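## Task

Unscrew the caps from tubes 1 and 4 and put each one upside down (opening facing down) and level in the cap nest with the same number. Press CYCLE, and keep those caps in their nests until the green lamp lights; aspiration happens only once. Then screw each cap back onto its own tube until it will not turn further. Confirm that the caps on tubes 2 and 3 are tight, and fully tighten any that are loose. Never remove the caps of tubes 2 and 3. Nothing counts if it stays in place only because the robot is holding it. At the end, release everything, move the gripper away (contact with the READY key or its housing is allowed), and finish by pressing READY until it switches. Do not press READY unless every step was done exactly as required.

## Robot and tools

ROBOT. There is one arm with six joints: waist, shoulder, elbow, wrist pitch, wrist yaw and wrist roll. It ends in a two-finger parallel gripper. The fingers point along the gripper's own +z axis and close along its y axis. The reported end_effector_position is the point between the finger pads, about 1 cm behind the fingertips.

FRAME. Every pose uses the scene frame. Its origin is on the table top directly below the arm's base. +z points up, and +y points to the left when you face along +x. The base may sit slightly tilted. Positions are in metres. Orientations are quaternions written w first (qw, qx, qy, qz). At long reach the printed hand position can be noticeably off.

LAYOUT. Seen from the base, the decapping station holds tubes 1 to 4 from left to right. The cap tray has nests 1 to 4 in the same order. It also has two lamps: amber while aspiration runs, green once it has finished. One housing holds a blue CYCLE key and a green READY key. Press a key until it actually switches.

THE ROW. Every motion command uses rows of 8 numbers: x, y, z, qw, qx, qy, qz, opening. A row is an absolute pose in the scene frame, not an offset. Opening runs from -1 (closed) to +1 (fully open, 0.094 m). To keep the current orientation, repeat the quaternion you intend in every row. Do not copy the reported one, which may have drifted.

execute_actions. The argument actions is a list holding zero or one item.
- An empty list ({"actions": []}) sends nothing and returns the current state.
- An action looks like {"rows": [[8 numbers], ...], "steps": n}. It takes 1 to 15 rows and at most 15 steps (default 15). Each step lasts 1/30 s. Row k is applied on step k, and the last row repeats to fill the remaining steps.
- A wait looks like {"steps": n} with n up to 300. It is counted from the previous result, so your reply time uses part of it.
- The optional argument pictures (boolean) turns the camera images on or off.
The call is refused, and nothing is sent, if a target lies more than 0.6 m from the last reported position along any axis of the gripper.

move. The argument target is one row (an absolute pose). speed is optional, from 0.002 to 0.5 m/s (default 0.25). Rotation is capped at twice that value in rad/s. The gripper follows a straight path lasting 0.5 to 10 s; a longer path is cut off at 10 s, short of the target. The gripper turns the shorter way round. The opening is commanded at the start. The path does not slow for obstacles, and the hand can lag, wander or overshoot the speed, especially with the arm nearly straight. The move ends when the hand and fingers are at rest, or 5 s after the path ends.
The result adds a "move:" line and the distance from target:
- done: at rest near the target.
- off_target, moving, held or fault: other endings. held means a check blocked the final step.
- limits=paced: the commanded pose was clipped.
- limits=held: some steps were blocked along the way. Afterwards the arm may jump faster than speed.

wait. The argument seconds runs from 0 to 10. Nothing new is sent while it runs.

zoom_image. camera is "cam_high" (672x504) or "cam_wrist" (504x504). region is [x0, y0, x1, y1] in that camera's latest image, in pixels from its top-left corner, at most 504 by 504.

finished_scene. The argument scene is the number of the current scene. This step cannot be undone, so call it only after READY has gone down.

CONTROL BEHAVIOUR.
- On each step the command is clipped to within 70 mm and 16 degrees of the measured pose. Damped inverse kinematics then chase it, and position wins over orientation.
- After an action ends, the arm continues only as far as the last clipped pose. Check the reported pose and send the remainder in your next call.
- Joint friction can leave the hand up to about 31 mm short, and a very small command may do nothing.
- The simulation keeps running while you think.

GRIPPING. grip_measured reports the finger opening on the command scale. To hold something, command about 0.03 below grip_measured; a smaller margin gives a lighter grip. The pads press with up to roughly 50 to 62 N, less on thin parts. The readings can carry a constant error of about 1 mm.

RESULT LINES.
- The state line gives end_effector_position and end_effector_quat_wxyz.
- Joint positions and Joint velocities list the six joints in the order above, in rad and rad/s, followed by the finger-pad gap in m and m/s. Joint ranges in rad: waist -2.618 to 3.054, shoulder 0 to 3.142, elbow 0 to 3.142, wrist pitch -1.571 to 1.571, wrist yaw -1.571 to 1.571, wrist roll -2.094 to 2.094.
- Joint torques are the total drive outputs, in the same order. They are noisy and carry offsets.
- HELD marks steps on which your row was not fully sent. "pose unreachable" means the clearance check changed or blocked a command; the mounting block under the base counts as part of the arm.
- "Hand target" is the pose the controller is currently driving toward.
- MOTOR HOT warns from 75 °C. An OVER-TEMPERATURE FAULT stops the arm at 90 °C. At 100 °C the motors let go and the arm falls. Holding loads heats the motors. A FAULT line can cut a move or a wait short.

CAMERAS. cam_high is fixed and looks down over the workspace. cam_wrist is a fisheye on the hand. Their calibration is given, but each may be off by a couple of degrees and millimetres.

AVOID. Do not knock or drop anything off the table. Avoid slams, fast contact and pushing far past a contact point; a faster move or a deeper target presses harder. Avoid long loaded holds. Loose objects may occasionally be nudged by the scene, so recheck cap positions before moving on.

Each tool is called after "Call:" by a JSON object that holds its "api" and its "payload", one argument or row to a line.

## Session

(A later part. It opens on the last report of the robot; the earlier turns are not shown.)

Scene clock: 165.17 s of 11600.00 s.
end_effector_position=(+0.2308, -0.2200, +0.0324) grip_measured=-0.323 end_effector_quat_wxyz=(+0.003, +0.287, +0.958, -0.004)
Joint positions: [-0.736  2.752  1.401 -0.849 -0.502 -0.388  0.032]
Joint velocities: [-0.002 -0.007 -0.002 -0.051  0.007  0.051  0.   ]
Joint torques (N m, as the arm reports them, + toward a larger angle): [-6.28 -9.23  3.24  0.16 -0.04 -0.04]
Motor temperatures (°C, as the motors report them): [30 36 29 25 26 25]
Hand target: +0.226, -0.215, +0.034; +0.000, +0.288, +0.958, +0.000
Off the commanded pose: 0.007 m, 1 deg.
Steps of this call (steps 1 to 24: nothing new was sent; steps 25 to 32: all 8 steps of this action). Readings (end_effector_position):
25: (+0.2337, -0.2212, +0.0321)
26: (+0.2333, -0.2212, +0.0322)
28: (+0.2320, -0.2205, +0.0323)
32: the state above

Call:
{"api": "execute_actions", "payload": {
  "actions": [
    {"rows":[[0.228,-0.216,0.032,0,0.288,0.958,0,-0.34],[0.23,-0.217,0.03,0,0.288,0.958,0,-0.34],[0.231,-0.218,0.028,0,0.288,0.958,0,-0.34],[0.232,-0.219,0.026,0,0.288,0.958,0,-0.34],[0.232,-0.219,0.025,0,0.288,0.958,0,-0.34],[0.232,-0.219,0.024,0,0.288,0.958,0,-0.34],[0.232,-0.219,0.023,0,0.288,0.958,0,-0.34],[0.232,-0.219,0.022,0,0.288,0.958,0,-0.34],[0.232,-0.219,0.021,0,0.288,0.958,0,-0.34]],"steps":13}
  ],
  "pictures": false
}}

Scene clock: 166.93 s of 11600.00 s.
end_effector_position=(+0.2311, -0.2197, +0.0320) grip_measured=-0.323 end_effector_quat_wxyz=(+0.003, +0.288, +0.958, -0.005)
Joint positions: [-0.734  2.752  1.401 -0.849 -0.502 -0.384  0.032]
Joint velocities: [-0.022  0.012  0.012 -0.022  0.022  0.125 -0.001]
Joint torques (N m, as the arm reports them, + toward a larger angle): [-4.27 -6.82  4.26  0.51 -0.15  0.07]
Motor temperatures (°C, as the motors report them): [30 36 29 25 26 25]
Hand target: +0.232, -0.219, +0.021; -0.000, +0.288, +0.958, +0.000
Off the commanded pose: 0.011 m, 1 deg.
Steps of this call (steps 1 to 40: nothing new was sent; steps 41 to 53: all 13 steps of this action). Readings (end_effector_position):
41: (+0.2308, -0.2200, +0.0324)
42: (+0.2308, -0.2200, +0.0324)
44: (+0.2308, -0.2200, +0.0324)
48: (+0.2311, -0.2197, +0.0321)
53: the state above

Call:
{"api": "execute_actions", "payload": {
  "actions": [
    {"rows":[[0.231,-0.22,0.027,0,0.288,0.958,0,-0.34],[0.231,-0.22,0.031,0,0.288,0.958,0,-0.34],[0.231,-0.22,0.032,0,0.288,0.958,0,-0.3],[0.231,-0.22,0.032,0,0.288,0.958,0,-0.26],[0.231,-0.22,0.032,0,0.288,0.958,0,-0.0]],"steps":9}
  ],
  "pictures": false
}}

Call:
{"api": "move", "payload": {
  "target": [0.232,-0.22,0.11,0,0.5,0.866,0,0],
  "speed": 0.2
}}

Scene clock: 168.90 s of 11600.00 s.
end_effector_position=(+0.2307, -0.2194, +0.0320) grip_measured=-0.003 end_effector_quat_wxyz=(+0.002, +0.289, +0.957, -0.005)
Joint positions: [-0.734  2.752  1.401 -0.851 -0.501 -0.383  0.047]
Joint velocities: [-0.027 -0.032 -0.002  0.022 -0.051 -0.022  0.001]
Joint torques (N m, as the arm reports them, + toward a larger angle): [-5.96 -7.58  5.72  0.13 -0.07 -0.02]
Motor temperatures (°C, as the motors report them): [30 36 29 25 26 25]
Hand target: +0.231, -0.220, +0.032; +0.000, +0.288, +0.958, -0.000
Off the commanded pose: 0.001 m, 1 deg.
Steps of this call (steps 1 to 50: nothing new was sent; steps 51 to 59: all 9 steps of this action). Readings (end_effector_position):
51: (+0.2310, -0.2197, +0.0320)
52: (+0.2310, -0.2197, +0.0320)
54: (+0.2309, -0.2197, +0.0320)
58: (+0.2307, -0.2194, +0.0320)
59: the state above

Scene clock: 170.83 s of 11600.00 s.
end_effector_position=(+0.2306, -0.2185, +0.1015) grip_measured=-0.002 end_effector_quat_wxyz=(-0.003, +0.495, +0.869, +0.006)
Joint positions: [-0.829  2.701  1.58  -1.141 -0.455 -0.028  0.047]
Joint velocities: [ 0.002  0.002  0.002 -0.022 -0.022  0.007  0.001]
Joint torques (N m, as the arm reports them, + toward a larger angle): [-6.16 -9.13  6.38  0.05  0.06  0.12]
Motor temperatures (°C, as the motors report them): [30 36 29 25 26 25]
Hand target: +0.231, -0.220, +0.110; +0.000, +0.500, +0.866, -0.000
Off the commanded pose: 0.009 m, 1 deg.
move: done
camera_calibration (this result's frames):
cam_wrist: T_world_to_cam=[[-0.834655, -0.550463, 0.0184488, 0.0680046], [-0.470388, 0.729863, 0.496019, 0.259073], [-0.286506, 0.405327, -0.868116, 0.336542], [0, 0, 0, 1]] pos_world=[0.275046, -0.288063, 0.162398]

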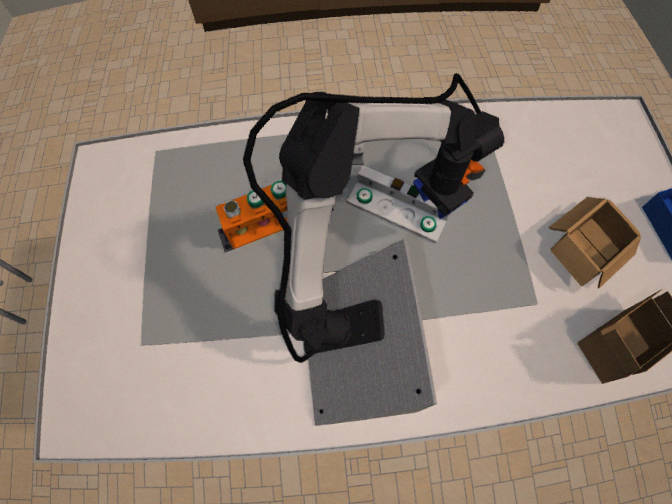

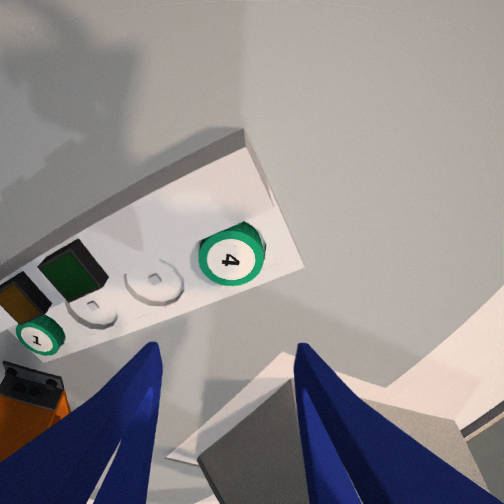

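Call:
{"api": "zoom_image", "payload": {
  "camera": "cam_wrist",
  "region": [170, 190, 310, 310]
}}

Call:
{"api": "zoom_image", "payload": {
  "camera": "cam_high",
  "region": [340, 170, 460, 250]
}}

Region (170, 190, 310, 310) of cam_wrist's 504x504 image, scaled by 3.600, with more detail than that image has; it fills the top 432 rows of this view, and the rest is white.

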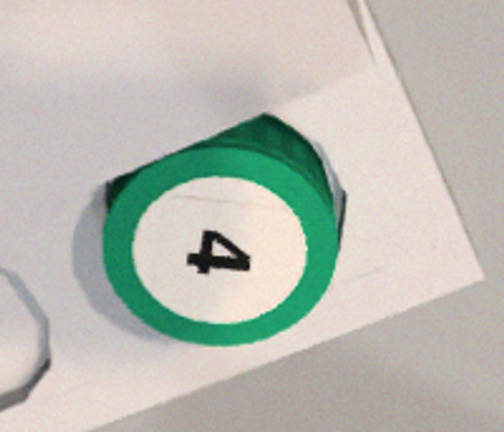

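Region (340, 170, 460, 250) of cam_high's 672x504 image, scaled by 4.200, with more detail than that image has.

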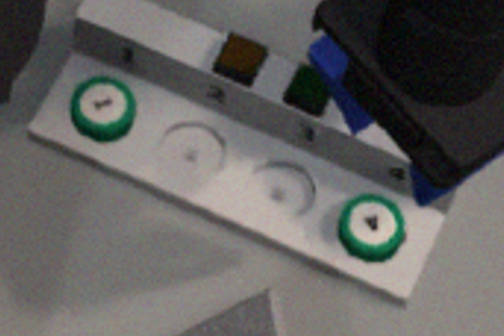

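Call:
{"api": "move", "payload": {
  "target": [0.29,-0.15,0.11,0,0.966,0.259,0,-1],
  "speed": 0.5
}}

Scene clock: 175.83 s of 11600.00 s.
end_effector_position=(+0.2914, -0.1571, +0.1101) grip_measured=-0.997 end_effector_quat_wxyz=(+0.005, +0.964, +0.265, -0.001)
Joint positions: [-0.638  2.561  1.58  -1.175 -0.555  1.726  0.   ]
Joint velocities: [-0.007  0.007 -0.022 -0.051  0.022  0.022  0.   ]
Joint torques (N m, as the arm reports them, + toward a larger angle): [-6.14 -8.66  3.44  0.11 -0.04  0.1 ]
Motor temperatures (°C, as the motors report them): [30 37 29 25 26 25]
Hand target: +0.291, -0.149, +0.110; -0.001, +0.966, +0.259, +0.000
Off the commanded pose: 0.007 m, 1 deg.
move: done
camera_calibration (this result's frames):
cam_wrist: T_world_to_cam=[[-0.551892, 0.833731, 0.017519, 0.287605], [0.735194, 0.476535, 0.482083, -0.150988], [0.39358, 0.278938, -0.87595, 0.119369], [0, 0, 0, 1]] pos_world=[0.222751, -0.201131, 0.172311]

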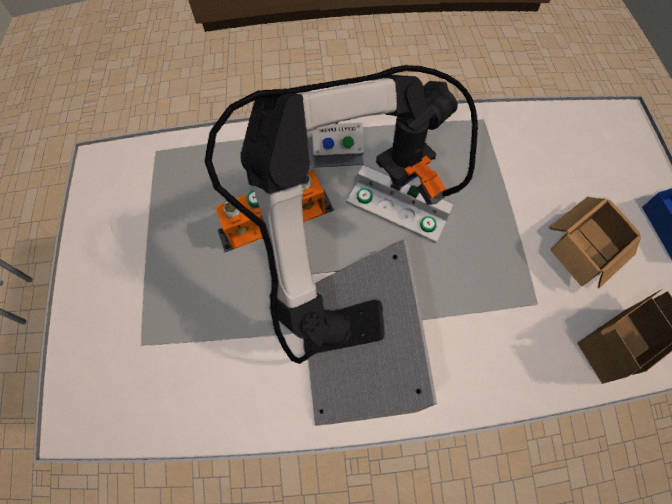

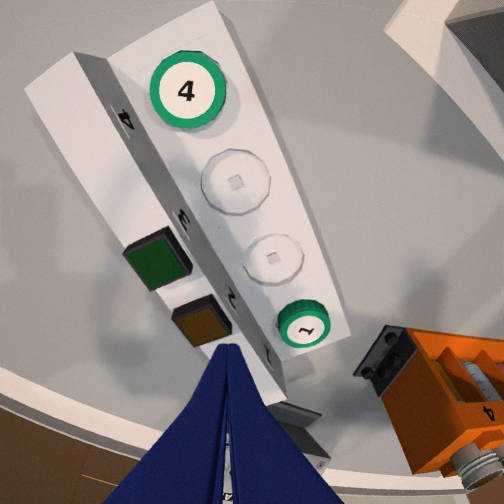

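Call:
{"api": "zoom_image", "payload": {
  "camera": "cam_wrist",
  "region": [130, 30, 290, 230]
}}

Call:
{"api": "zoom_image", "payload": {
  "camera": "cam_wrist",
  "region": [230, 220, 370, 360]
}}

Region (130, 30, 290, 230) of cam_wrist's 504x504 image, scaled by 2.520, with more detail than that image has; it fills the left 403 columns of this view, and the rest is white.

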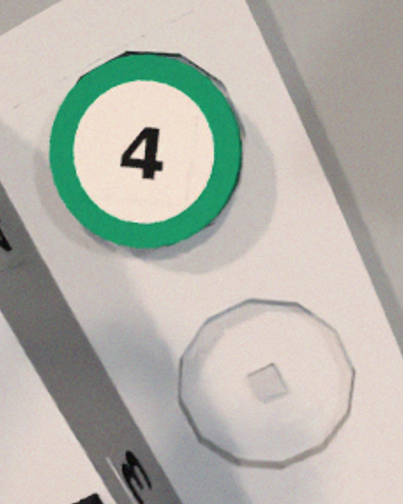

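Region (230, 220, 370, 360) of cam_wrist's 504x504 image, scaled by 3.600, with more detail than that image has.

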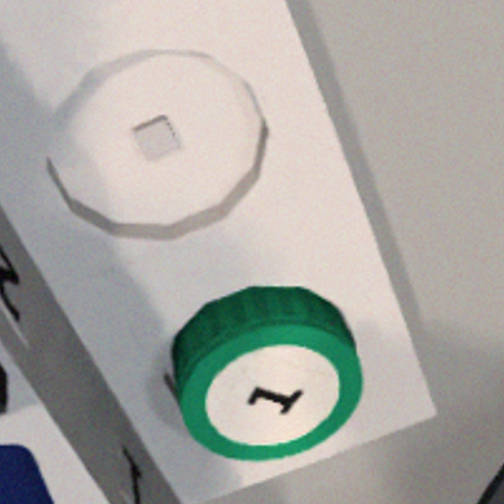

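Call:
{"api": "move", "payload": {
  "target": [0.437,-0.009,0.115,0,0.819,0.574,0,-1],
  "speed": 0.35
}}

Scene clock: 180.23 s of 11600.00 s.
end_effector_position=(+0.4363, -0.0084, +0.1150) grip_measured=-0.997 end_effector_quat_wxyz=(+0.006, +0.819, +0.574, -0.002)
Joint positions: [-0.258  2.559  2.101 -1.435 -0.726  1.469  0.   ]
Joint velocities: [ 0.017 -0.012 -0.032 -0.037  0.022 -0.139  0.001]
Joint torques (N m, as the arm reports them, + toward a larger angle): [-9.58 -7.15  5.54 -0.02  0.   -0.07]
Motor temperatures (°C, as the motors report them): [30 37 29 25 26 25]
Hand target: +0.437, -0.008, +0.115; -0.001, +0.819, +0.574, +0.001
Off the commanded pose: 0.001 m, 1 deg.
move: done
camera_calibration (this result's frames):
cam_wrist: T_world_to_cam=[[-0.955081, 0.295683, 0.0198001, 0.414625], [0.268706, 0.835891, 0.478627, -0.123841], [0.124971, 0.462448, -0.877795, 0.144066], [0, 0, 0, 1]] pos_world=[0.411273, -0.0857033, 0.177525]

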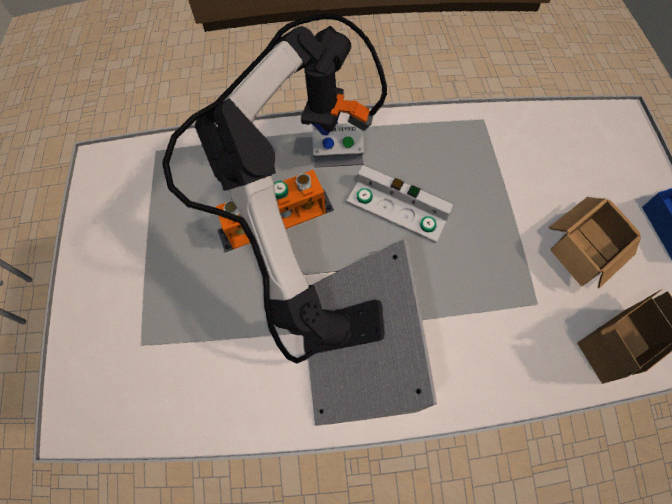

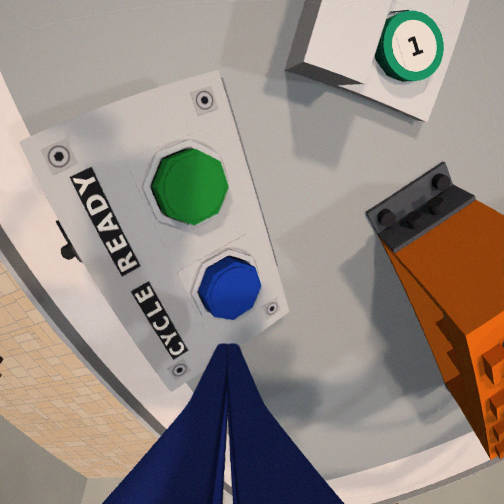

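Call:
{"api": "move", "payload": {
  "target": [0.434,-0.013,0.078,0,0.819,0.574,0,-1],
  "speed": 0.05
}}

Scene clock: 182.10 s of 11600.00 s.
end_effector_position=(+0.4276, -0.0153, +0.0850) grip_measured=-0.997 end_effector_quat_wxyz=(-0.008, +0.826, +0.563, -0.008)
Joint positions: [-0.231  2.559  1.985 -1.336 -0.737  1.503  0.   ]
Joint velocities: [ 0.007 -0.002 -0.007 -0.095  0.037 -0.022 -0.   ]
Joint torques (N m, as the arm reports them, + toward a larger angle): [-7.84 -8.37  2.55  0.69 -0.06  0.12]
Motor temperatures (°C, as the motors report them): [30 38 29 25 26 25]
Hand target: +0.434, -0.013, +0.078; -0.001, +0.819, +0.574, -0.000
Off the commanded pose: 0.010 m, 2 deg.
move: done
camera_calibration (this result's frames):
cam_wrist: T_world_to_cam=[[-0.946252, 0.319745, 0.0486783, 0.403055], [0.302516, 0.821744, 0.482929, -0.116341], [0.114413, 0.471699, -0.874306, 0.126376], [0, 0, 0, 1]] pos_world=[0.402128, -0.0928838, 0.147055]

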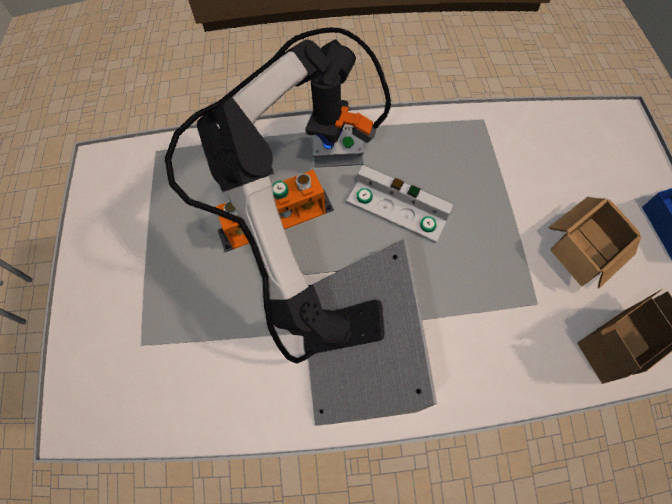

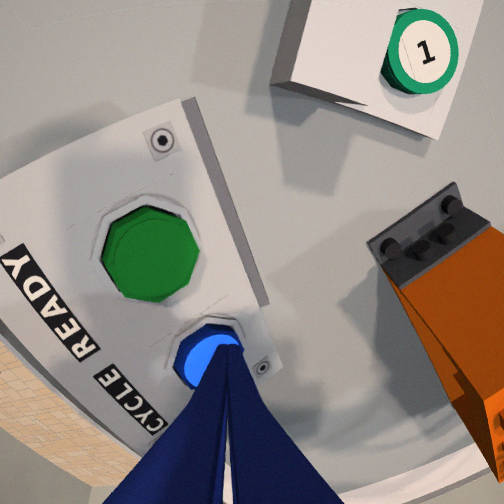

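Call:
{"api": "execute_actions", "payload": {
  "actions": []
}}

Scene clock: 182.50 s of 11600.00 s.
end_effector_position=(+0.4276, -0.0153, +0.0850) grip_measured=-0.997 end_effector_quat_wxyz=(-0.008, +0.827, +0.562, -0.008)
Joint positions: [-0.231  2.559  1.985 -1.336 -0.737  1.505  0.   ]
Joint velocities: [ 0.002  0.007  0.007 -0.037 -0.022  0.022 -0.001]
Joint torques (N m, as the arm reports them, + toward a larger angle): [-7.75 -8.51  2.74  0.68 -0.07  0.13]
Motor temperatures (°C, as the motors report them): [30 38 29 25 26 25]
Hand target: +0.434, -0.013, +0.078; -0.001, +0.819, +0.574, -0.000
Off the commanded pose: 0.010 m, 2 deg.
Steps of this call (steps 1 to 12: nothing new was sent). Readings (end_effector_position):
1: (+0.4276, -0.0153, +0.0850)
2: (+0.4276, -0.0153, +0.0850)
4: (+0.4276, -0.0153, +0.0850)
8: (+0.4276, -0.0153, +0.0850)
12: the state above
camera_calibration (this result's frames):
cam_wrist: T_world_to_cam=[[-0.945641, 0.321551, 0.0486707, 0.402822], [0.304086, 0.821187, 0.482892, -0.117017], [0.115306, 0.471442, -0.874326, 0.125992], [0, 0, 0, 1]] pos_world=[0.40198, -0.0928325, 0.147059]

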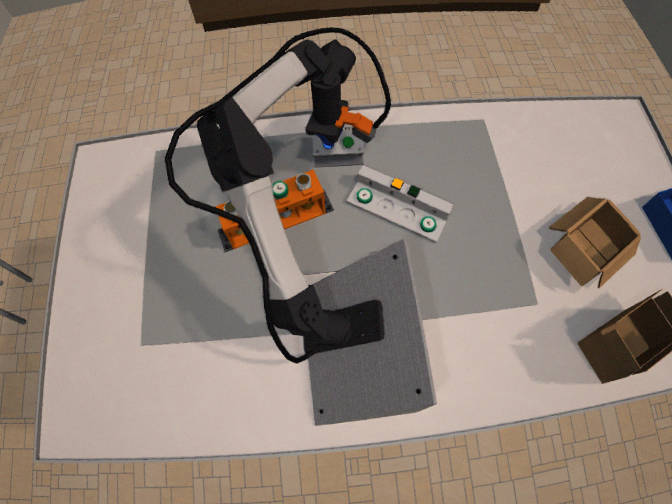

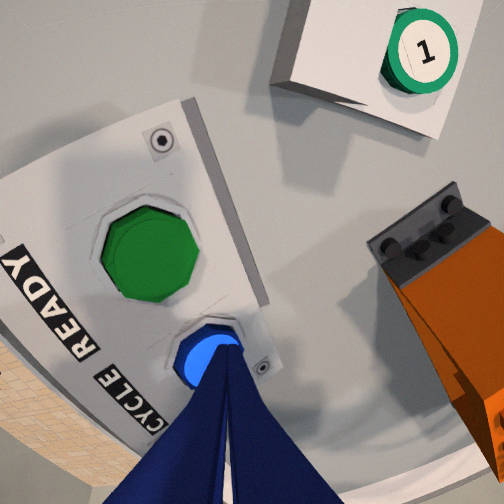

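Call:
{"api": "move", "payload": {
  "target": [0.42,-0.03,0.125,0,0.75,0.66,0,-1],
  "speed": 0.2
}}

Call:
{"api": "move", "payload": {
  "target": [0.232,-0.224,0.085,0,0.288,0.958,0,0.05],
  "speed": 0.3
}}

Scene clock: 185.10 s of 11600.00 s.
end_effector_position=(+0.4201, -0.0301, +0.1203) grip_measured=-0.997 end_effector_quat_wxyz=(-0.002, +0.754, +0.657, +0.004)
Joint positions: [-0.314  2.559  2.038 -1.43  -0.724  1.18   0.   ]
Joint velocities: [ 0.017 -0.017  0.027 -0.022  0.066 -0.081  0.   ]
Joint torques (N m, as the arm reports them, + toward a larger angle): [-9.65 -8.02  5.58 -0.01  0.1  -0.05]
Motor temperatures (°C, as the motors report them): [30 38 29 25 26 25]
Hand target: +0.419, -0.030, +0.125; +0.001, +0.751, +0.660, -0.000
Off the commanded pose: 0.005 m, 1 deg.
move: done
camera_calibration (this result's frames):
cam_wrist: T_world_to_cam=[[-0.995824, 0.0883255, 0.0230842, 0.415899], [0.0881675, 0.864895, 0.494148, -0.0289736], [0.0236805, 0.49412, -0.869071, 0.203205], [0, 0, 0, 1]] pos_world=[0.411905, -0.112083, 0.181316]

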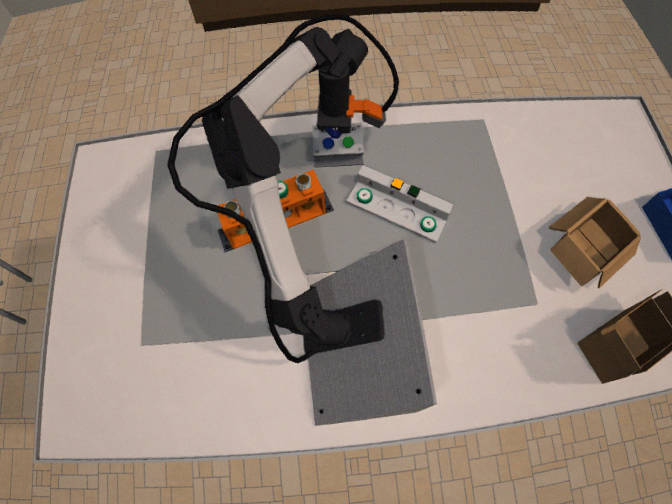

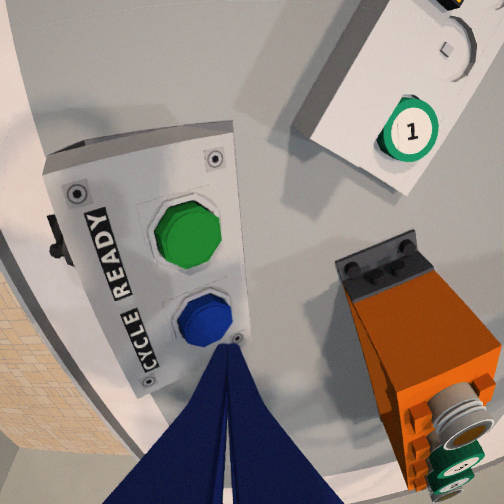

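Scene clock: 187.63 s of 11600.00 s.
end_effector_position=(+0.2351, -0.2217, +0.0887) grip_measured=+0.048 end_effector_quat_wxyz=(+0.003, +0.294, +0.956, +0.003)
Joint positions: [-0.808  2.715  1.559 -1.085 -0.468 -0.444  0.049]
Joint velocities: [-0.007  0.007  0.022 -0.022 -0.022 -0.007 -0.   ]
Joint torques (N m, as the arm reports them, + toward a larger angle): [-5.87 -7.68  4.81  0.41  0.05 -0.08]
Motor temperatures (°C, as the motors report them): [31 38 29 25 26 25]
Hand target: +0.232, -0.226, +0.085; -0.000, +0.289, +0.957, -0.002
Off the commanded pose: 0.005 m, 1 deg.
move: done
camera_calibration (this result's frames):
cam_wrist: T_world_to_cam=[[-0.520932, -0.853367, 0.019888, -0.0708124], [-0.742137, 0.464298, 0.483383, 0.275984], [-0.421737, 0.23705, -0.875183, 0.323143], [0, 0, 0, 1]] pos_world=[0.304211, -0.265169, 0.150812]

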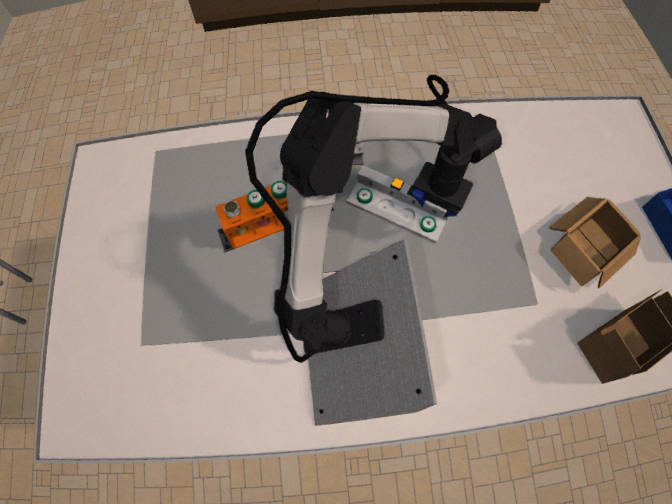

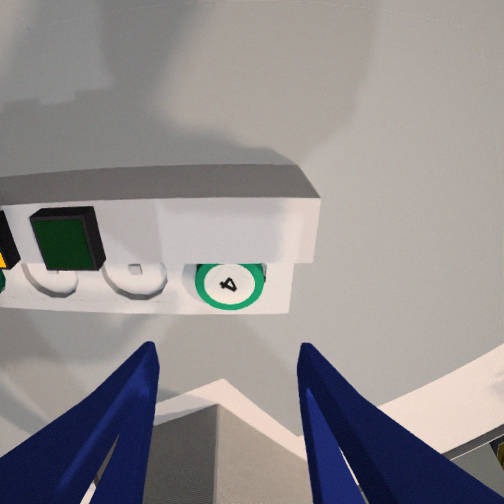

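Call:
{"api": "wait", "payload": {
  "seconds": 4
}}

Scene clock: 192.20 s of 11600.00 s.
end_effector_position=(+0.2351, -0.2218, +0.0887) grip_measured=+0.048 end_effector_quat_wxyz=(+0.003, +0.292, +0.956, +0.002)
Joint positions: [-0.808  2.715  1.559 -1.085 -0.468 -0.447  0.049]
Joint velocities: [ 0.007  0.002  0.012  0.022 -0.081  0.051  0.001]
Joint torques (N m, as the arm reports them, + toward a larger angle): [-5.76 -7.73  4.78  0.42  0.03 -0.06]
Motor temperatures (°C, as the motors report them): [31 38 29 25 26 25]
Hand target: +0.232, -0.226, +0.085; -0.000, +0.289, +0.957, -0.002
Off the commanded pose: 0.005 m, 1 deg.
Steps of this call (steps 1 to 137: nothing new was sent). Readings (end_effector_position):
1: (+0.2350, -0.2218, +0.0887)
2: (+0.2350, -0.2218, +0.0887)
4: (+0.2351, -0.2218, +0.0887)
8: (+0.2351, -0.2218, +0.0887)
137: the state above
camera_calibration (this result's frames):
cam_wrist: T_world_to_cam=[[-0.518177, -0.85503, 0.0203984, -0.0719729], [-0.743559, 0.462151, 0.483256, 0.275894], [-0.422626, 0.235245, -0.875241, 0.322977], [0, 0, 0, 1]] pos_world=[0.304347, -0.265022, 0.150823]

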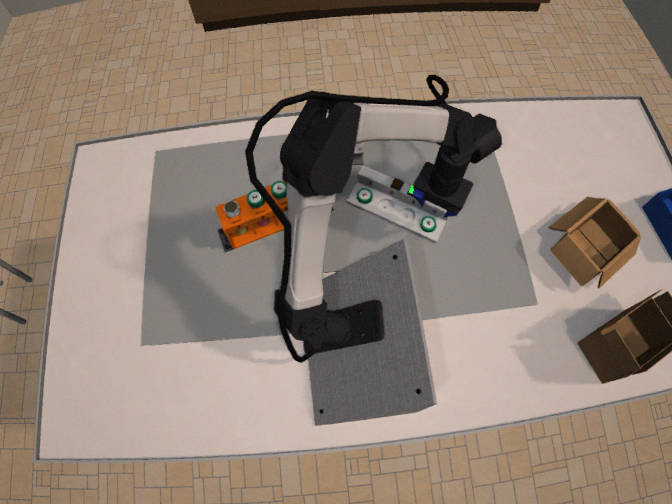

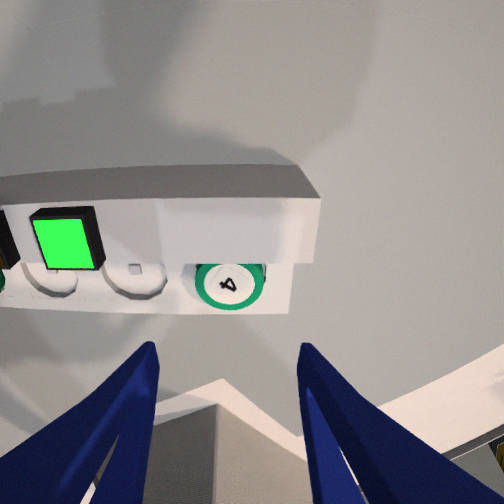

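Green. Descend.

Call:
{"api": "move", "payload": {
  "target": [0.230,-0.218,0.021,0,0.288,0.958,0,0.05],
  "speed": 0.08
}}

Scene clock: 194.50 s of 11600.00 s.
end_effector_position=(+0.2323, -0.2194, +0.0286) grip_measured=+0.048 end_effector_quat_wxyz=(+0.000, +0.284, +0.959, -0.004)
Joint positions: [-0.724  2.76   1.405 -0.846 -0.505 -0.387  0.049]
Joint velocities: [ 0.007  0.007 -0.017  0.051  0.022  0.007 -0.001]
Joint torques (N m, as the arm reports them, + toward a larger angle): [-5.1  -7.44  3.38  0.47 -0.11  0.12]
Motor temperatures (°C, as the motors report them): [30 38 29 25 26 25]
Hand target: +0.231, -0.218, +0.021; -0.000, +0.288, +0.958, +0.001
Off the commanded pose: 0.008 m, 1 deg.
move: done
camera_calibration (this result's frames):
cam_wrist: T_world_to_cam=[[-0.502707, -0.863774, 0.0343421, -0.0760143], [-0.747472, 0.45429, 0.48467, 0.300971], [-0.434247, 0.217977, -0.874022, 0.26745], [0, 0, 0, 1]] pos_world=[0.302894, -0.260685, 0.0904964]

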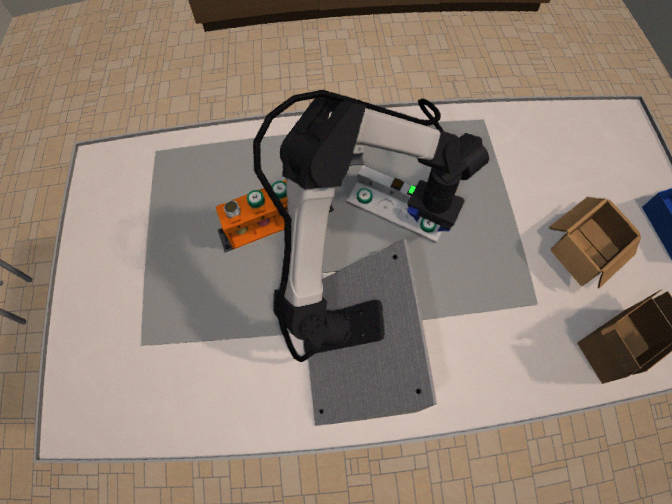

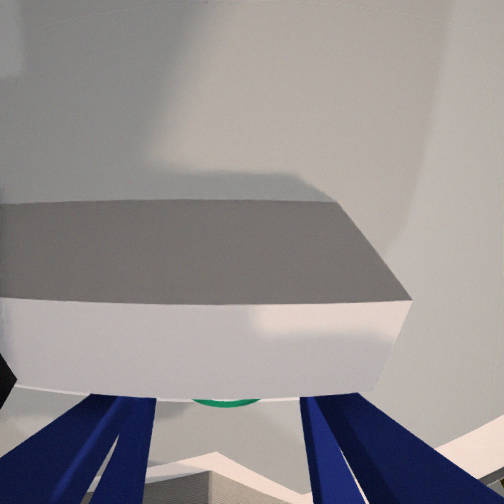

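Call:
{"api": "execute_actions", "payload": {
  "actions": [
    {"rows":[[0.232,-0.219,0.026,0,0.288,0.958,0,-0.15],[0.232,-0.219,0.028,0,0.288,0.958,0,-0.22],[0.232,-0.219,0.028,0,0.288,0.958,0,-0.26],[0.232,-0.219,0.028,0,0.288,0.958,0,-0.29],[0.232,-0.219,0.028,0,0.288,0.958,0,-0.345]],"steps":9}
  ],
  "pictures": false
}}

Call:
{"api": "move", "payload": {
  "target": [0.234,-0.22,0.13,0,0.288,0.958,0,-0.345],
  "speed": 0.2
}}

Call:
{"api": "move", "payload": {
  "target": [0.309,0.051,0.17,0,-0.643,0.766,0,-0.345],
  "speed": 0.45
}}

Call:
{"api": "move", "payload": {
  "target": [0.3085,0.049,0.147,0,-0.643,0.766,0,-0.345],
  "speed": 0.1
}}

Scene clock: 197.10 s of 11600.00 s.
end_effector_position=(+0.2327, -0.2197, +0.0286) grip_measured=-0.327 end_effector_quat_wxyz=(+0.001, +0.284, +0.959, -0.004)
Joint positions: [-0.724  2.76   1.405 -0.844 -0.506 -0.387  0.032]
Joint velocities: [-0.002  0.002 -0.012 -0.007 -0.066 -0.037 -0.001]
Joint torques (N m, as the arm reports them, + toward a larger angle): [-6.01 -8.    4.69  0.19 -0.07  0.05]
Motor temperatures (°C, as the motors report them): [30 38 29 25 26 25]
Hand target: +0.232, -0.219, +0.028; +0.000, +0.288, +0.958, +0.000
Off the commanded pose: 0.001 m, 1 deg.
Steps of this call (steps 1 to 69: nothing new was sent; steps 70 to 78: all 9 steps of this action). Readings (end_effector_position):
70: (+0.2327, -0.2197, +0.0286)
71: (+0.2327, -0.2197, +0.0286)
73: (+0.2327, -0.2197, +0.0286)
77: (+0.2327, -0.2197, +0.0286)
78: the state above

Scene clock: 198.53 s of 11600.00 s.
end_effector_position=(+0.2340, -0.2191, +0.1261) grip_measured=-0.327 end_effector_quat_wxyz=(+0.004, +0.291, +0.957, +0.003)
Joint positions: [-0.851  2.685  1.65  -1.222 -0.443 -0.485  0.032]
Joint velocities: [-0.002  0.002 -0.002 -0.051 -0.007 -0.066  0.   ]
Joint torques (N m, as the arm reports them, + toward a larger angle): [-5.72 -8.37  6.31  0.13  0.04 -0.02]
Motor temperatures (°C, as the motors report them): [30 38 29 25 26 25]
Hand target: +0.233, -0.219, +0.130; +0.000, +0.288, +0.958, -0.001
Off the commanded pose: 0.004 m, 1 deg.
move: done
camera_calibration (this result's frames):
cam_wrist: T_world_to_cam=[[-0.516756, -0.855915, 0.0192893, -0.0713561], [-0.745502, 0.460944, 0.481412, 0.256218], [-0.420939, 0.234392, -0.876282, 0.354183], [0, 0, 0, 1]] pos_world=[0.303227, -0.262195, 0.188394]

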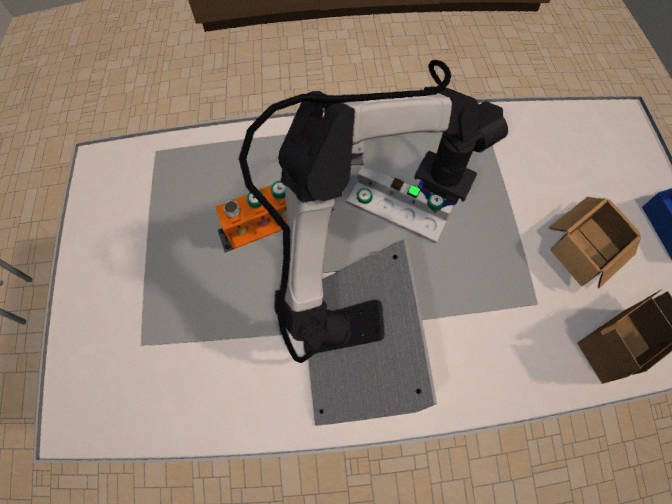

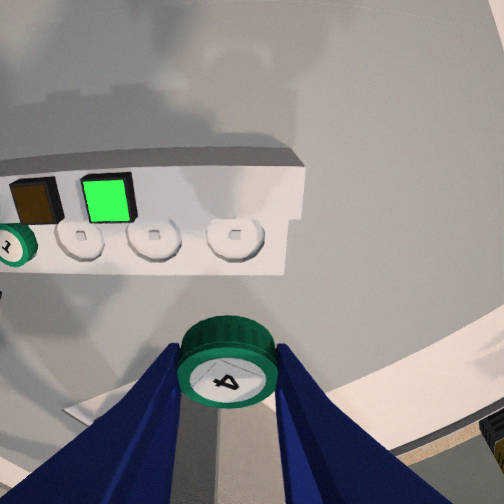

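Scene clock: 201.37 s of 11600.00 s.
end_effector_position=(+0.3074, +0.0463, +0.1661) grip_measured=-0.327 end_effector_quat_wxyz=(-0.004, -0.636, +0.772, +0.001)
Joint positions: [-0.375  2.025  1.488 -1.466 -0.685 -1.982  0.032]
Joint velocities: [-0.017 -0.017  0.007  0.007 -0.007 -0.066  0.001]
Joint torques (N m, as the arm reports them, + toward a larger angle): [-6.07 -4.85  5.62 -0.05 -0.16 -0.07]
Motor temperatures (°C, as the motors report them): [30 38 29 25 26 25]
Hand target: +0.310, +0.053, +0.170; +0.002, -0.644, +0.765, +0.001
Off the commanded pose: 0.006 m, 1 deg.
move: done
camera_calibration (this result's frames):
cam_wrist: T_world_to_cam=[[0.989365, -0.14401, 0.0204252, -0.30315], [-0.135434, -0.860888, 0.490439, 0.0414595], [-0.0530444, -0.487989, -0.871236, 0.277415], [0, 0, 0, 1]] pos_world=[0.320256, 0.127411, 0.227553]

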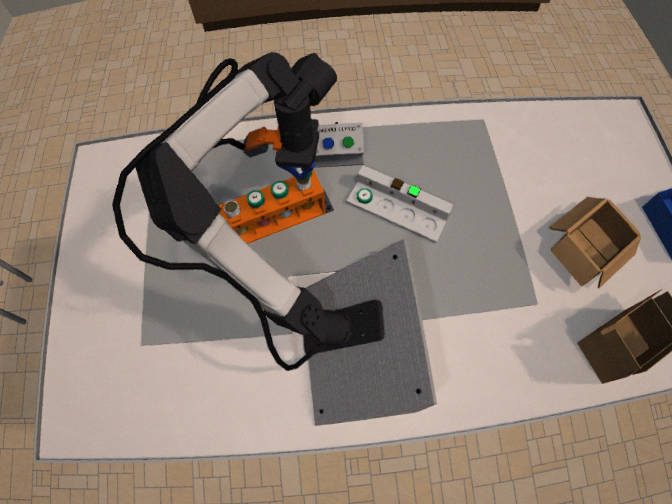

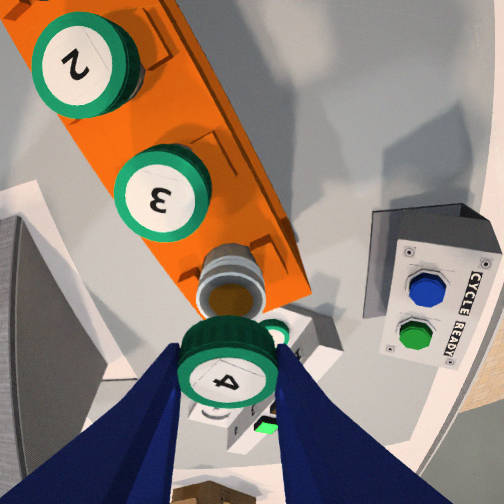

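Scene clock: 202.23 s of 11600.00 s.
end_effector_position=(+0.3077, +0.0453, +0.1478) grip_measured=-0.327 end_effector_quat_wxyz=(-0.006, -0.640, +0.768, +0.005)
Joint positions: [-0.341  2.025  1.432 -1.395 -0.695 -1.961  0.032]
Joint velocities: [ 0.012 -0.002 -0.017 -0.037 -0.037 -0.022  0.001]
Joint torques (N m, as the arm reports them, + toward a larger angle): [-6.02 -5.7   3.17  0.27 -0.21  0.12]
Motor temperatures (°C, as the motors report them): [30 38 29 25 26 25]
Hand target: +0.309, +0.049, +0.147; -0.000, -0.643, +0.766, +0.000
Off the commanded pose: 0.004 m, 1 deg.
move: done
camera_calibration (this result's frames):
cam_wrist: T_world_to_cam=[[0.991192, -0.131971, 0.0110081, -0.302928], [-0.120414, -0.863549, 0.489678, 0.0452317], [-0.0551171, -0.486691, -0.871834, 0.261675], [0, 0, 0, 1]] pos_world=[0.32013, 0.126437, 0.209323]

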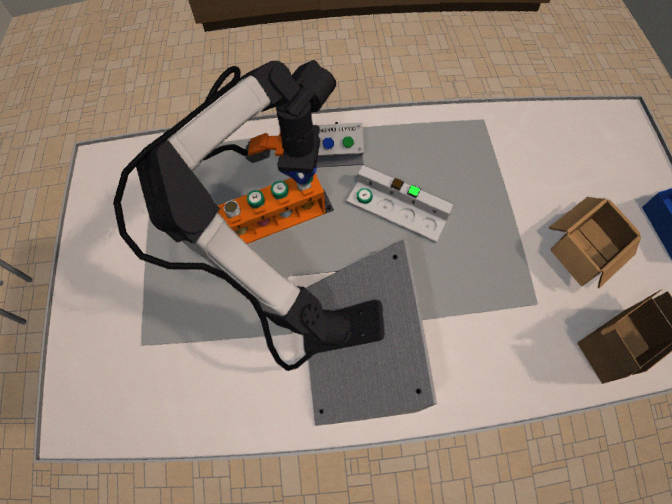

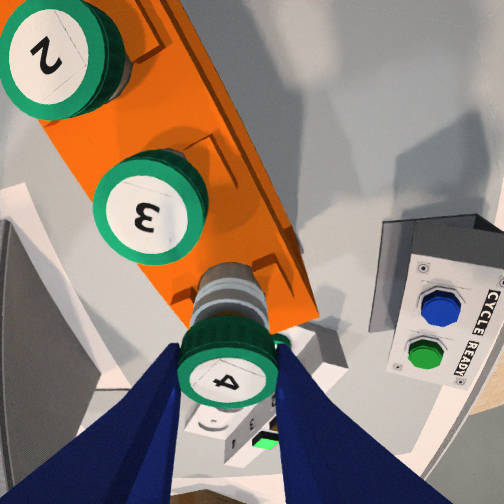

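Call:
{"api": "execute_actions", "payload": {
  "actions": [
    {"rows":[[0.309,0.05,0.147,0,-0.643,0.766,0,-0.345],[0.309,0.051,0.1465,0,-0.643,0.766,0,-0.345],[0.3095,0.052,0.146,0,-0.643,0.766,0,-0.345],[0.3095,0.053,0.145,0,-0.643,0.766,0,-0.345],[0.3095,0.053,0.144,0,-0.643,0.766,0,-0.345]],"steps":10}
  ],
  "pictures": false
}}

Scene clock: 203.97 s of 11600.00 s.
end_effector_position=(+0.3084, +0.0497, +0.1452) grip_measured=-0.327 end_effector_quat_wxyz=(-0.007, -0.641, +0.767, +0.004)
Joint positions: [-0.327  2.016  1.425 -1.386 -0.701 -1.946  0.032]
Joint velocities: [-0.012 -0.012  0.012  0.007 -0.022 -0.007  0.001]
Joint torques (N m, as the arm reports them, + toward a larger angle): [-6.03 -5.63  3.07  0.27 -0.17  0.12]
Motor temperatures (°C, as the motors report them): [30 38 29 25 26 25]
Hand target: +0.310, +0.053, +0.144; -0.000, -0.643, +0.766, +0.000
Off the commanded pose: 0.004 m, 1 deg.
Steps of this call (steps 1 to 42: nothing new was sent; steps 43 to 52: all 10 steps of this action). Readings (end_effector_position):
43: (+0.3081, +0.0452, +0.1478)
44: (+0.3081, +0.0453, +0.1478)
46: (+0.3085, +0.0460, +0.1472)
50: (+0.3083, +0.0492, +0.1452)
52: the state above

Call:
{"api": "execute_actions", "payload": {
  "actions": [
    {"rows":[[0.3095,0.052,0.143,0,-0.643,0.766,0,-0.345],[0.3095,0.0515,0.142,0,-0.643,0.766,0,-0.345],[0.3095,0.051,0.141,0,-0.643,0.766,0,-0.345],[0.3095,0.051,0.14,0,-0.643,0.766,0,-0.345],[0.3095,0.051,0.139,0,-0.643,0.766,0,-0.345],[0.3095,0.051,0.138,0,-0.643,0.766,0,-0.345],[0.3095,0.051,0.137,0,-0.643,0.766,0,-0.345],[0.3095,0.051,0.136,0,-0.643,0.766,0,-0.345],[0.3095,0.051,0.135,0,-0.643,0.766,0,-0.345],[0.3095,0.051,0.134,0,-0.643,0.766,0,-0.345],[0.3095,0.051,0.133,0,-0.643,0.766,0,-0.345],[0.3095,0.051,0.132,0,-0.643,0.766,0,-0.345],[0.3095,0.051,0.131,0,-0.643,0.766,0,-0.345],[0.3095,0.051,0.13,0,-0.643,0.766,0,-0.345],[0.3095,0.051,0.129,0,-0.643,0.766,0,-0.345]],"steps":15}
  ],
  "pictures": false
}}

Call:
{"api": "execute_actions", "payload": {
  "actions": [
    {"steps":8}
  ]
}}

Scene clock: 206.70 s of 11600.00 s.
end_effector_position=(+0.3081, +0.0487, +0.1357) grip_measured=-0.327 end_effector_quat_wxyz=(-0.004, -0.641, +0.768, +0.002)
Joint positions: [-0.312  2.007  1.383 -1.335 -0.71  -1.922  0.032]
Joint velocities: [ 0.12  -0.017 -0.164  0.081  0.051  0.066 -0.001]
Joint torques (N m, as the arm reports them, + toward a larger angle): [-5.78 -5.04  3.03  0.25 -0.14  0.11]
Motor temperatures (°C, as the motors report them): [30 38 29 25 26 25]
Hand target: +0.309, +0.051, +0.129; -0.000, -0.643, +0.766, +0.001
Off the commanded pose: 0.007 m, 1 deg.
Steps of this call (steps 1 to 67: nothing new was sent; steps 68 to 82: all 15 steps of this action). Readings (end_effector_position):
68: (+0.3092, +0.0494, +0.1451)
69: (+0.3093, +0.0492, +0.1450)
71: (+0.3090, +0.0485, +0.1440)
75: (+0.3077, +0.0476, +0.1401)
82: the state above

Scene clock: 206.97 s of 11600.00 s.
end_effector_position=(+0.3090, +0.0486, +0.1323) grip_measured=-0.327 end_effector_quat_wxyz=(-0.005, -0.642, +0.766, +0.001)
Joint positions: [-0.304  2.007  1.375 -1.318 -0.71  -1.914  0.032]
Joint velocities: [-0.017  0.002 -0.002 -0.051 -0.022 -0.066  0.   ]
Joint torques (N m, as the arm reports them, + toward a larger angle): [-5.91 -5.26  2.99  0.33 -0.16  0.12]
Motor temperatures (°C, as the motors report them): [30 38 29 25 26 25]
Hand target: +0.309, +0.051, +0.129; -0.000, -0.643, +0.766, +0.001
Off the commanded pose: 0.004 m, 1 deg.
Steps of this call (steps 1 to 8: nothing new was sent). Readings (end_effector_position):
1: (+0.3080, +0.0488, +0.1339)
2: (+0.3086, +0.0488, +0.1328)
4: (+0.3090, +0.0487, +0.1323)
8: the state above
camera_calibration (this result's frames):
cam_wrist: T_world_to_cam=[[0.991752, -0.12699, 0.0173797, -0.30491], [-0.119059, -0.862506, 0.491842, 0.055144], [-0.0474688, -0.489855, -0.870511, 0.247414], [0, 0, 0, 1]] pos_world=[0.320705, 0.130039, 0.193554]

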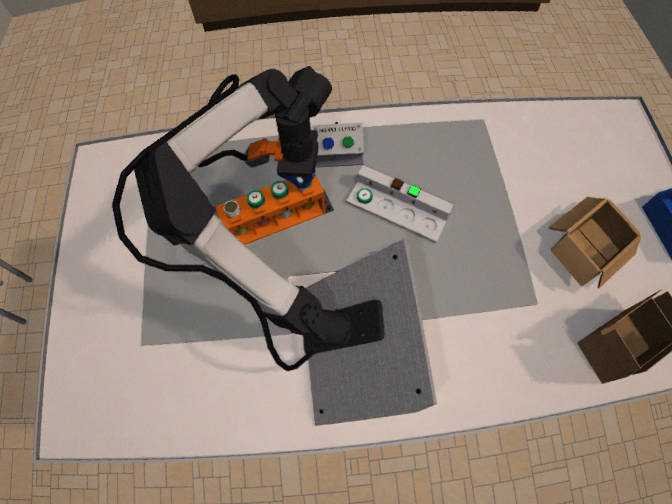

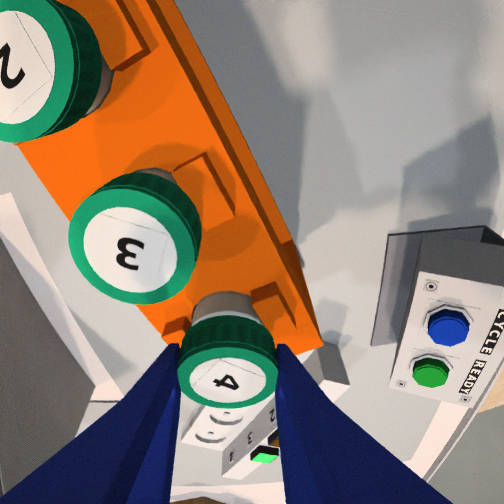

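Call:
{"api": "execute_actions", "payload": {
  "actions": [
    {"rows":[[0.309,0.049,0.127,0,-0.643,0.766,0,-0.345],[0.309,0.048,0.126,0,-0.643,0.766,0,-0.345],[0.309,0.048,0.125,0,-0.62,0.785,0,-0.345],[0.309,0.048,0.125,0,-0.59,0.807,0,-0.345],[0.309,0.048,0.125,0,-0.56,0.828,0,-0.345],[0.309,0.048,0.125,0,-0.383,0.924,0,-0.345]],"steps":15}
  ],
  "pictures": false
}}

Call:
{"api": "execute_actions", "payload": {
  "actions": [
    {"rows":[[0.309,0.047,0.125,0,-0.2,0.98,0,-0.345]],"steps":15}
  ],
  "pictures": false
}}

Call:
{"api": "move", "payload": {
  "target": [0.308,0.045,0.125,0,0.924,0.383,0,-0.345],
  "speed": 0.5
}}

Scene clock: 209.77 s of 11600.00 s.
end_effector_position=(+0.3099, +0.0479, +0.1317) grip_measured=-0.328 end_effector_quat_wxyz=(-0.003, -0.446, +0.895, -0.001)
Joint positions: [-0.304  2.007  1.372 -1.31  -0.712 -1.441  0.032]
Joint velocities: [ 0.002  0.002 -0.007 -0.037  0.022  0.696  0.   ]
Joint torques (N m, as the arm reports them, + toward a larger angle): [-5.84 -4.29  2.87  0.32 -0.2   0.14]
Motor temperatures (°C, as the motors report them): [30 37 29 25 26 25]
Hand target: +0.309, +0.048, +0.125; -0.002, -0.387, +0.922, +0.006
Off the commanded pose: 0.007 m, 8 deg.
Steps of this call (steps 1 to 69: nothing new was sent; steps 70 to 84: all 15 steps of this action). Readings (end_effector_position):
70: (+0.3089, +0.0484, +0.1320)
71: (+0.3089, +0.0484, +0.1318)
73: (+0.3089, +0.0484, +0.1317)
77: (+0.3092, +0.0483, +0.1317)
84: the state above

Scene clock: 210.27 s of 11600.00 s.
end_effector_position=(+0.3105, +0.0468, +0.1313) grip_measured=-0.328 end_effector_quat_wxyz=(-0.002, -0.224, +0.975, -0.004)
Joint positions: [-0.304  2.007  1.37  -1.302 -0.71  -0.964  0.032]
Joint velocities: [ 0.007 -0.002 -0.002  0.051 -0.007  0.212 -0.   ]
Joint torques (N m, as the arm reports them, + toward a larger angle): [-5.92 -4.65  2.4   0.4  -0.16  0.13]
Motor temperatures (°C, as the motors report them): [30 37 29 25 26 25]
Hand target: +0.309, +0.047, +0.125; -0.001, -0.201, +0.980, +0.001
Off the commanded pose: 0.007 m, 3 deg.
Steps of this call (steps 1 to 15: all 15 steps of this action). Readings (end_effector_position):
1: (+0.3099, +0.0479, +0.1317)
2: (+0.3101, +0.0478, +0.1317)
4: (+0.3103, +0.0477, +0.1317)
8: (+0.3106, +0.0473, +0.1317)
15: the state above

Scene clock: 214.23 s of 11600.00 s.
end_effector_position=(+0.3061, +0.0441, +0.1302) grip_measured=-0.328 end_effector_quat_wxyz=(+0.004, +0.922, +0.387, -0.012)
Joint positions: [-0.306  2.009  1.364 -1.309 -0.694  1.823  0.032]
Joint velocities: [-0.007  0.012  0.012 -0.095  0.022  0.095 -0.   ]
Joint torques (N m, as the arm reports them, + toward a larger angle): [-6.18 -4.69  2.41  0.47 -0.17  0.16]
Motor temperatures (°C, as the motors report them): [30 37 29 25 26 25]
Hand target: +0.308, +0.045, +0.125; -0.001, +0.924, +0.383, -0.001
Off the commanded pose: 0.006 m, 2 deg.
move: done
camera_calibration (this result's frames):
cam_wrist: T_world_to_cam=[[-0.746655, 0.664566, 0.0292974, 0.193122], [0.598813, 0.652294, 0.464689, -0.23115], [0.289706, 0.364506, -0.884989, 0.104212], [0, 0, 0, 1]] pos_world=[0.25242, -0.0155506, 0.193981]

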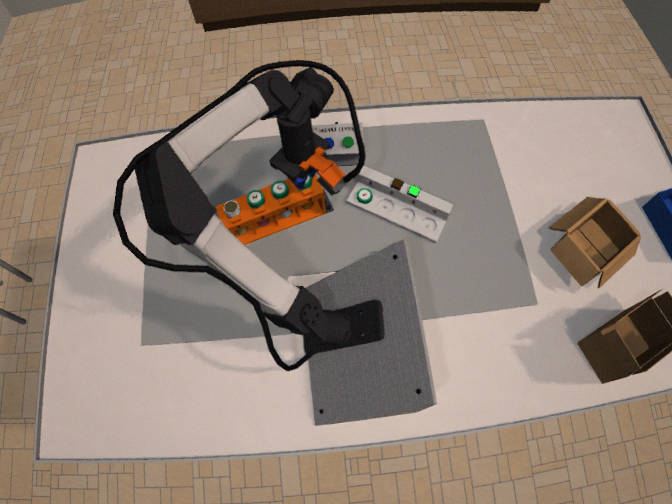

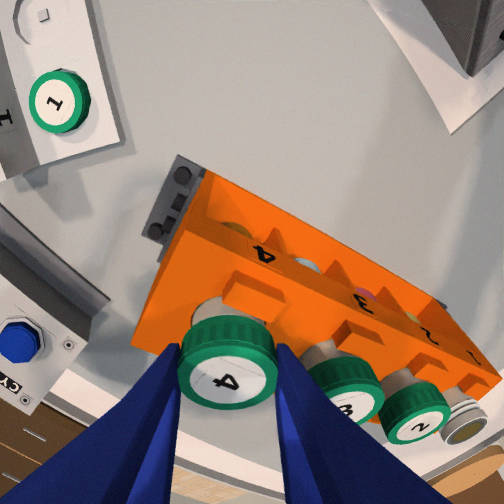

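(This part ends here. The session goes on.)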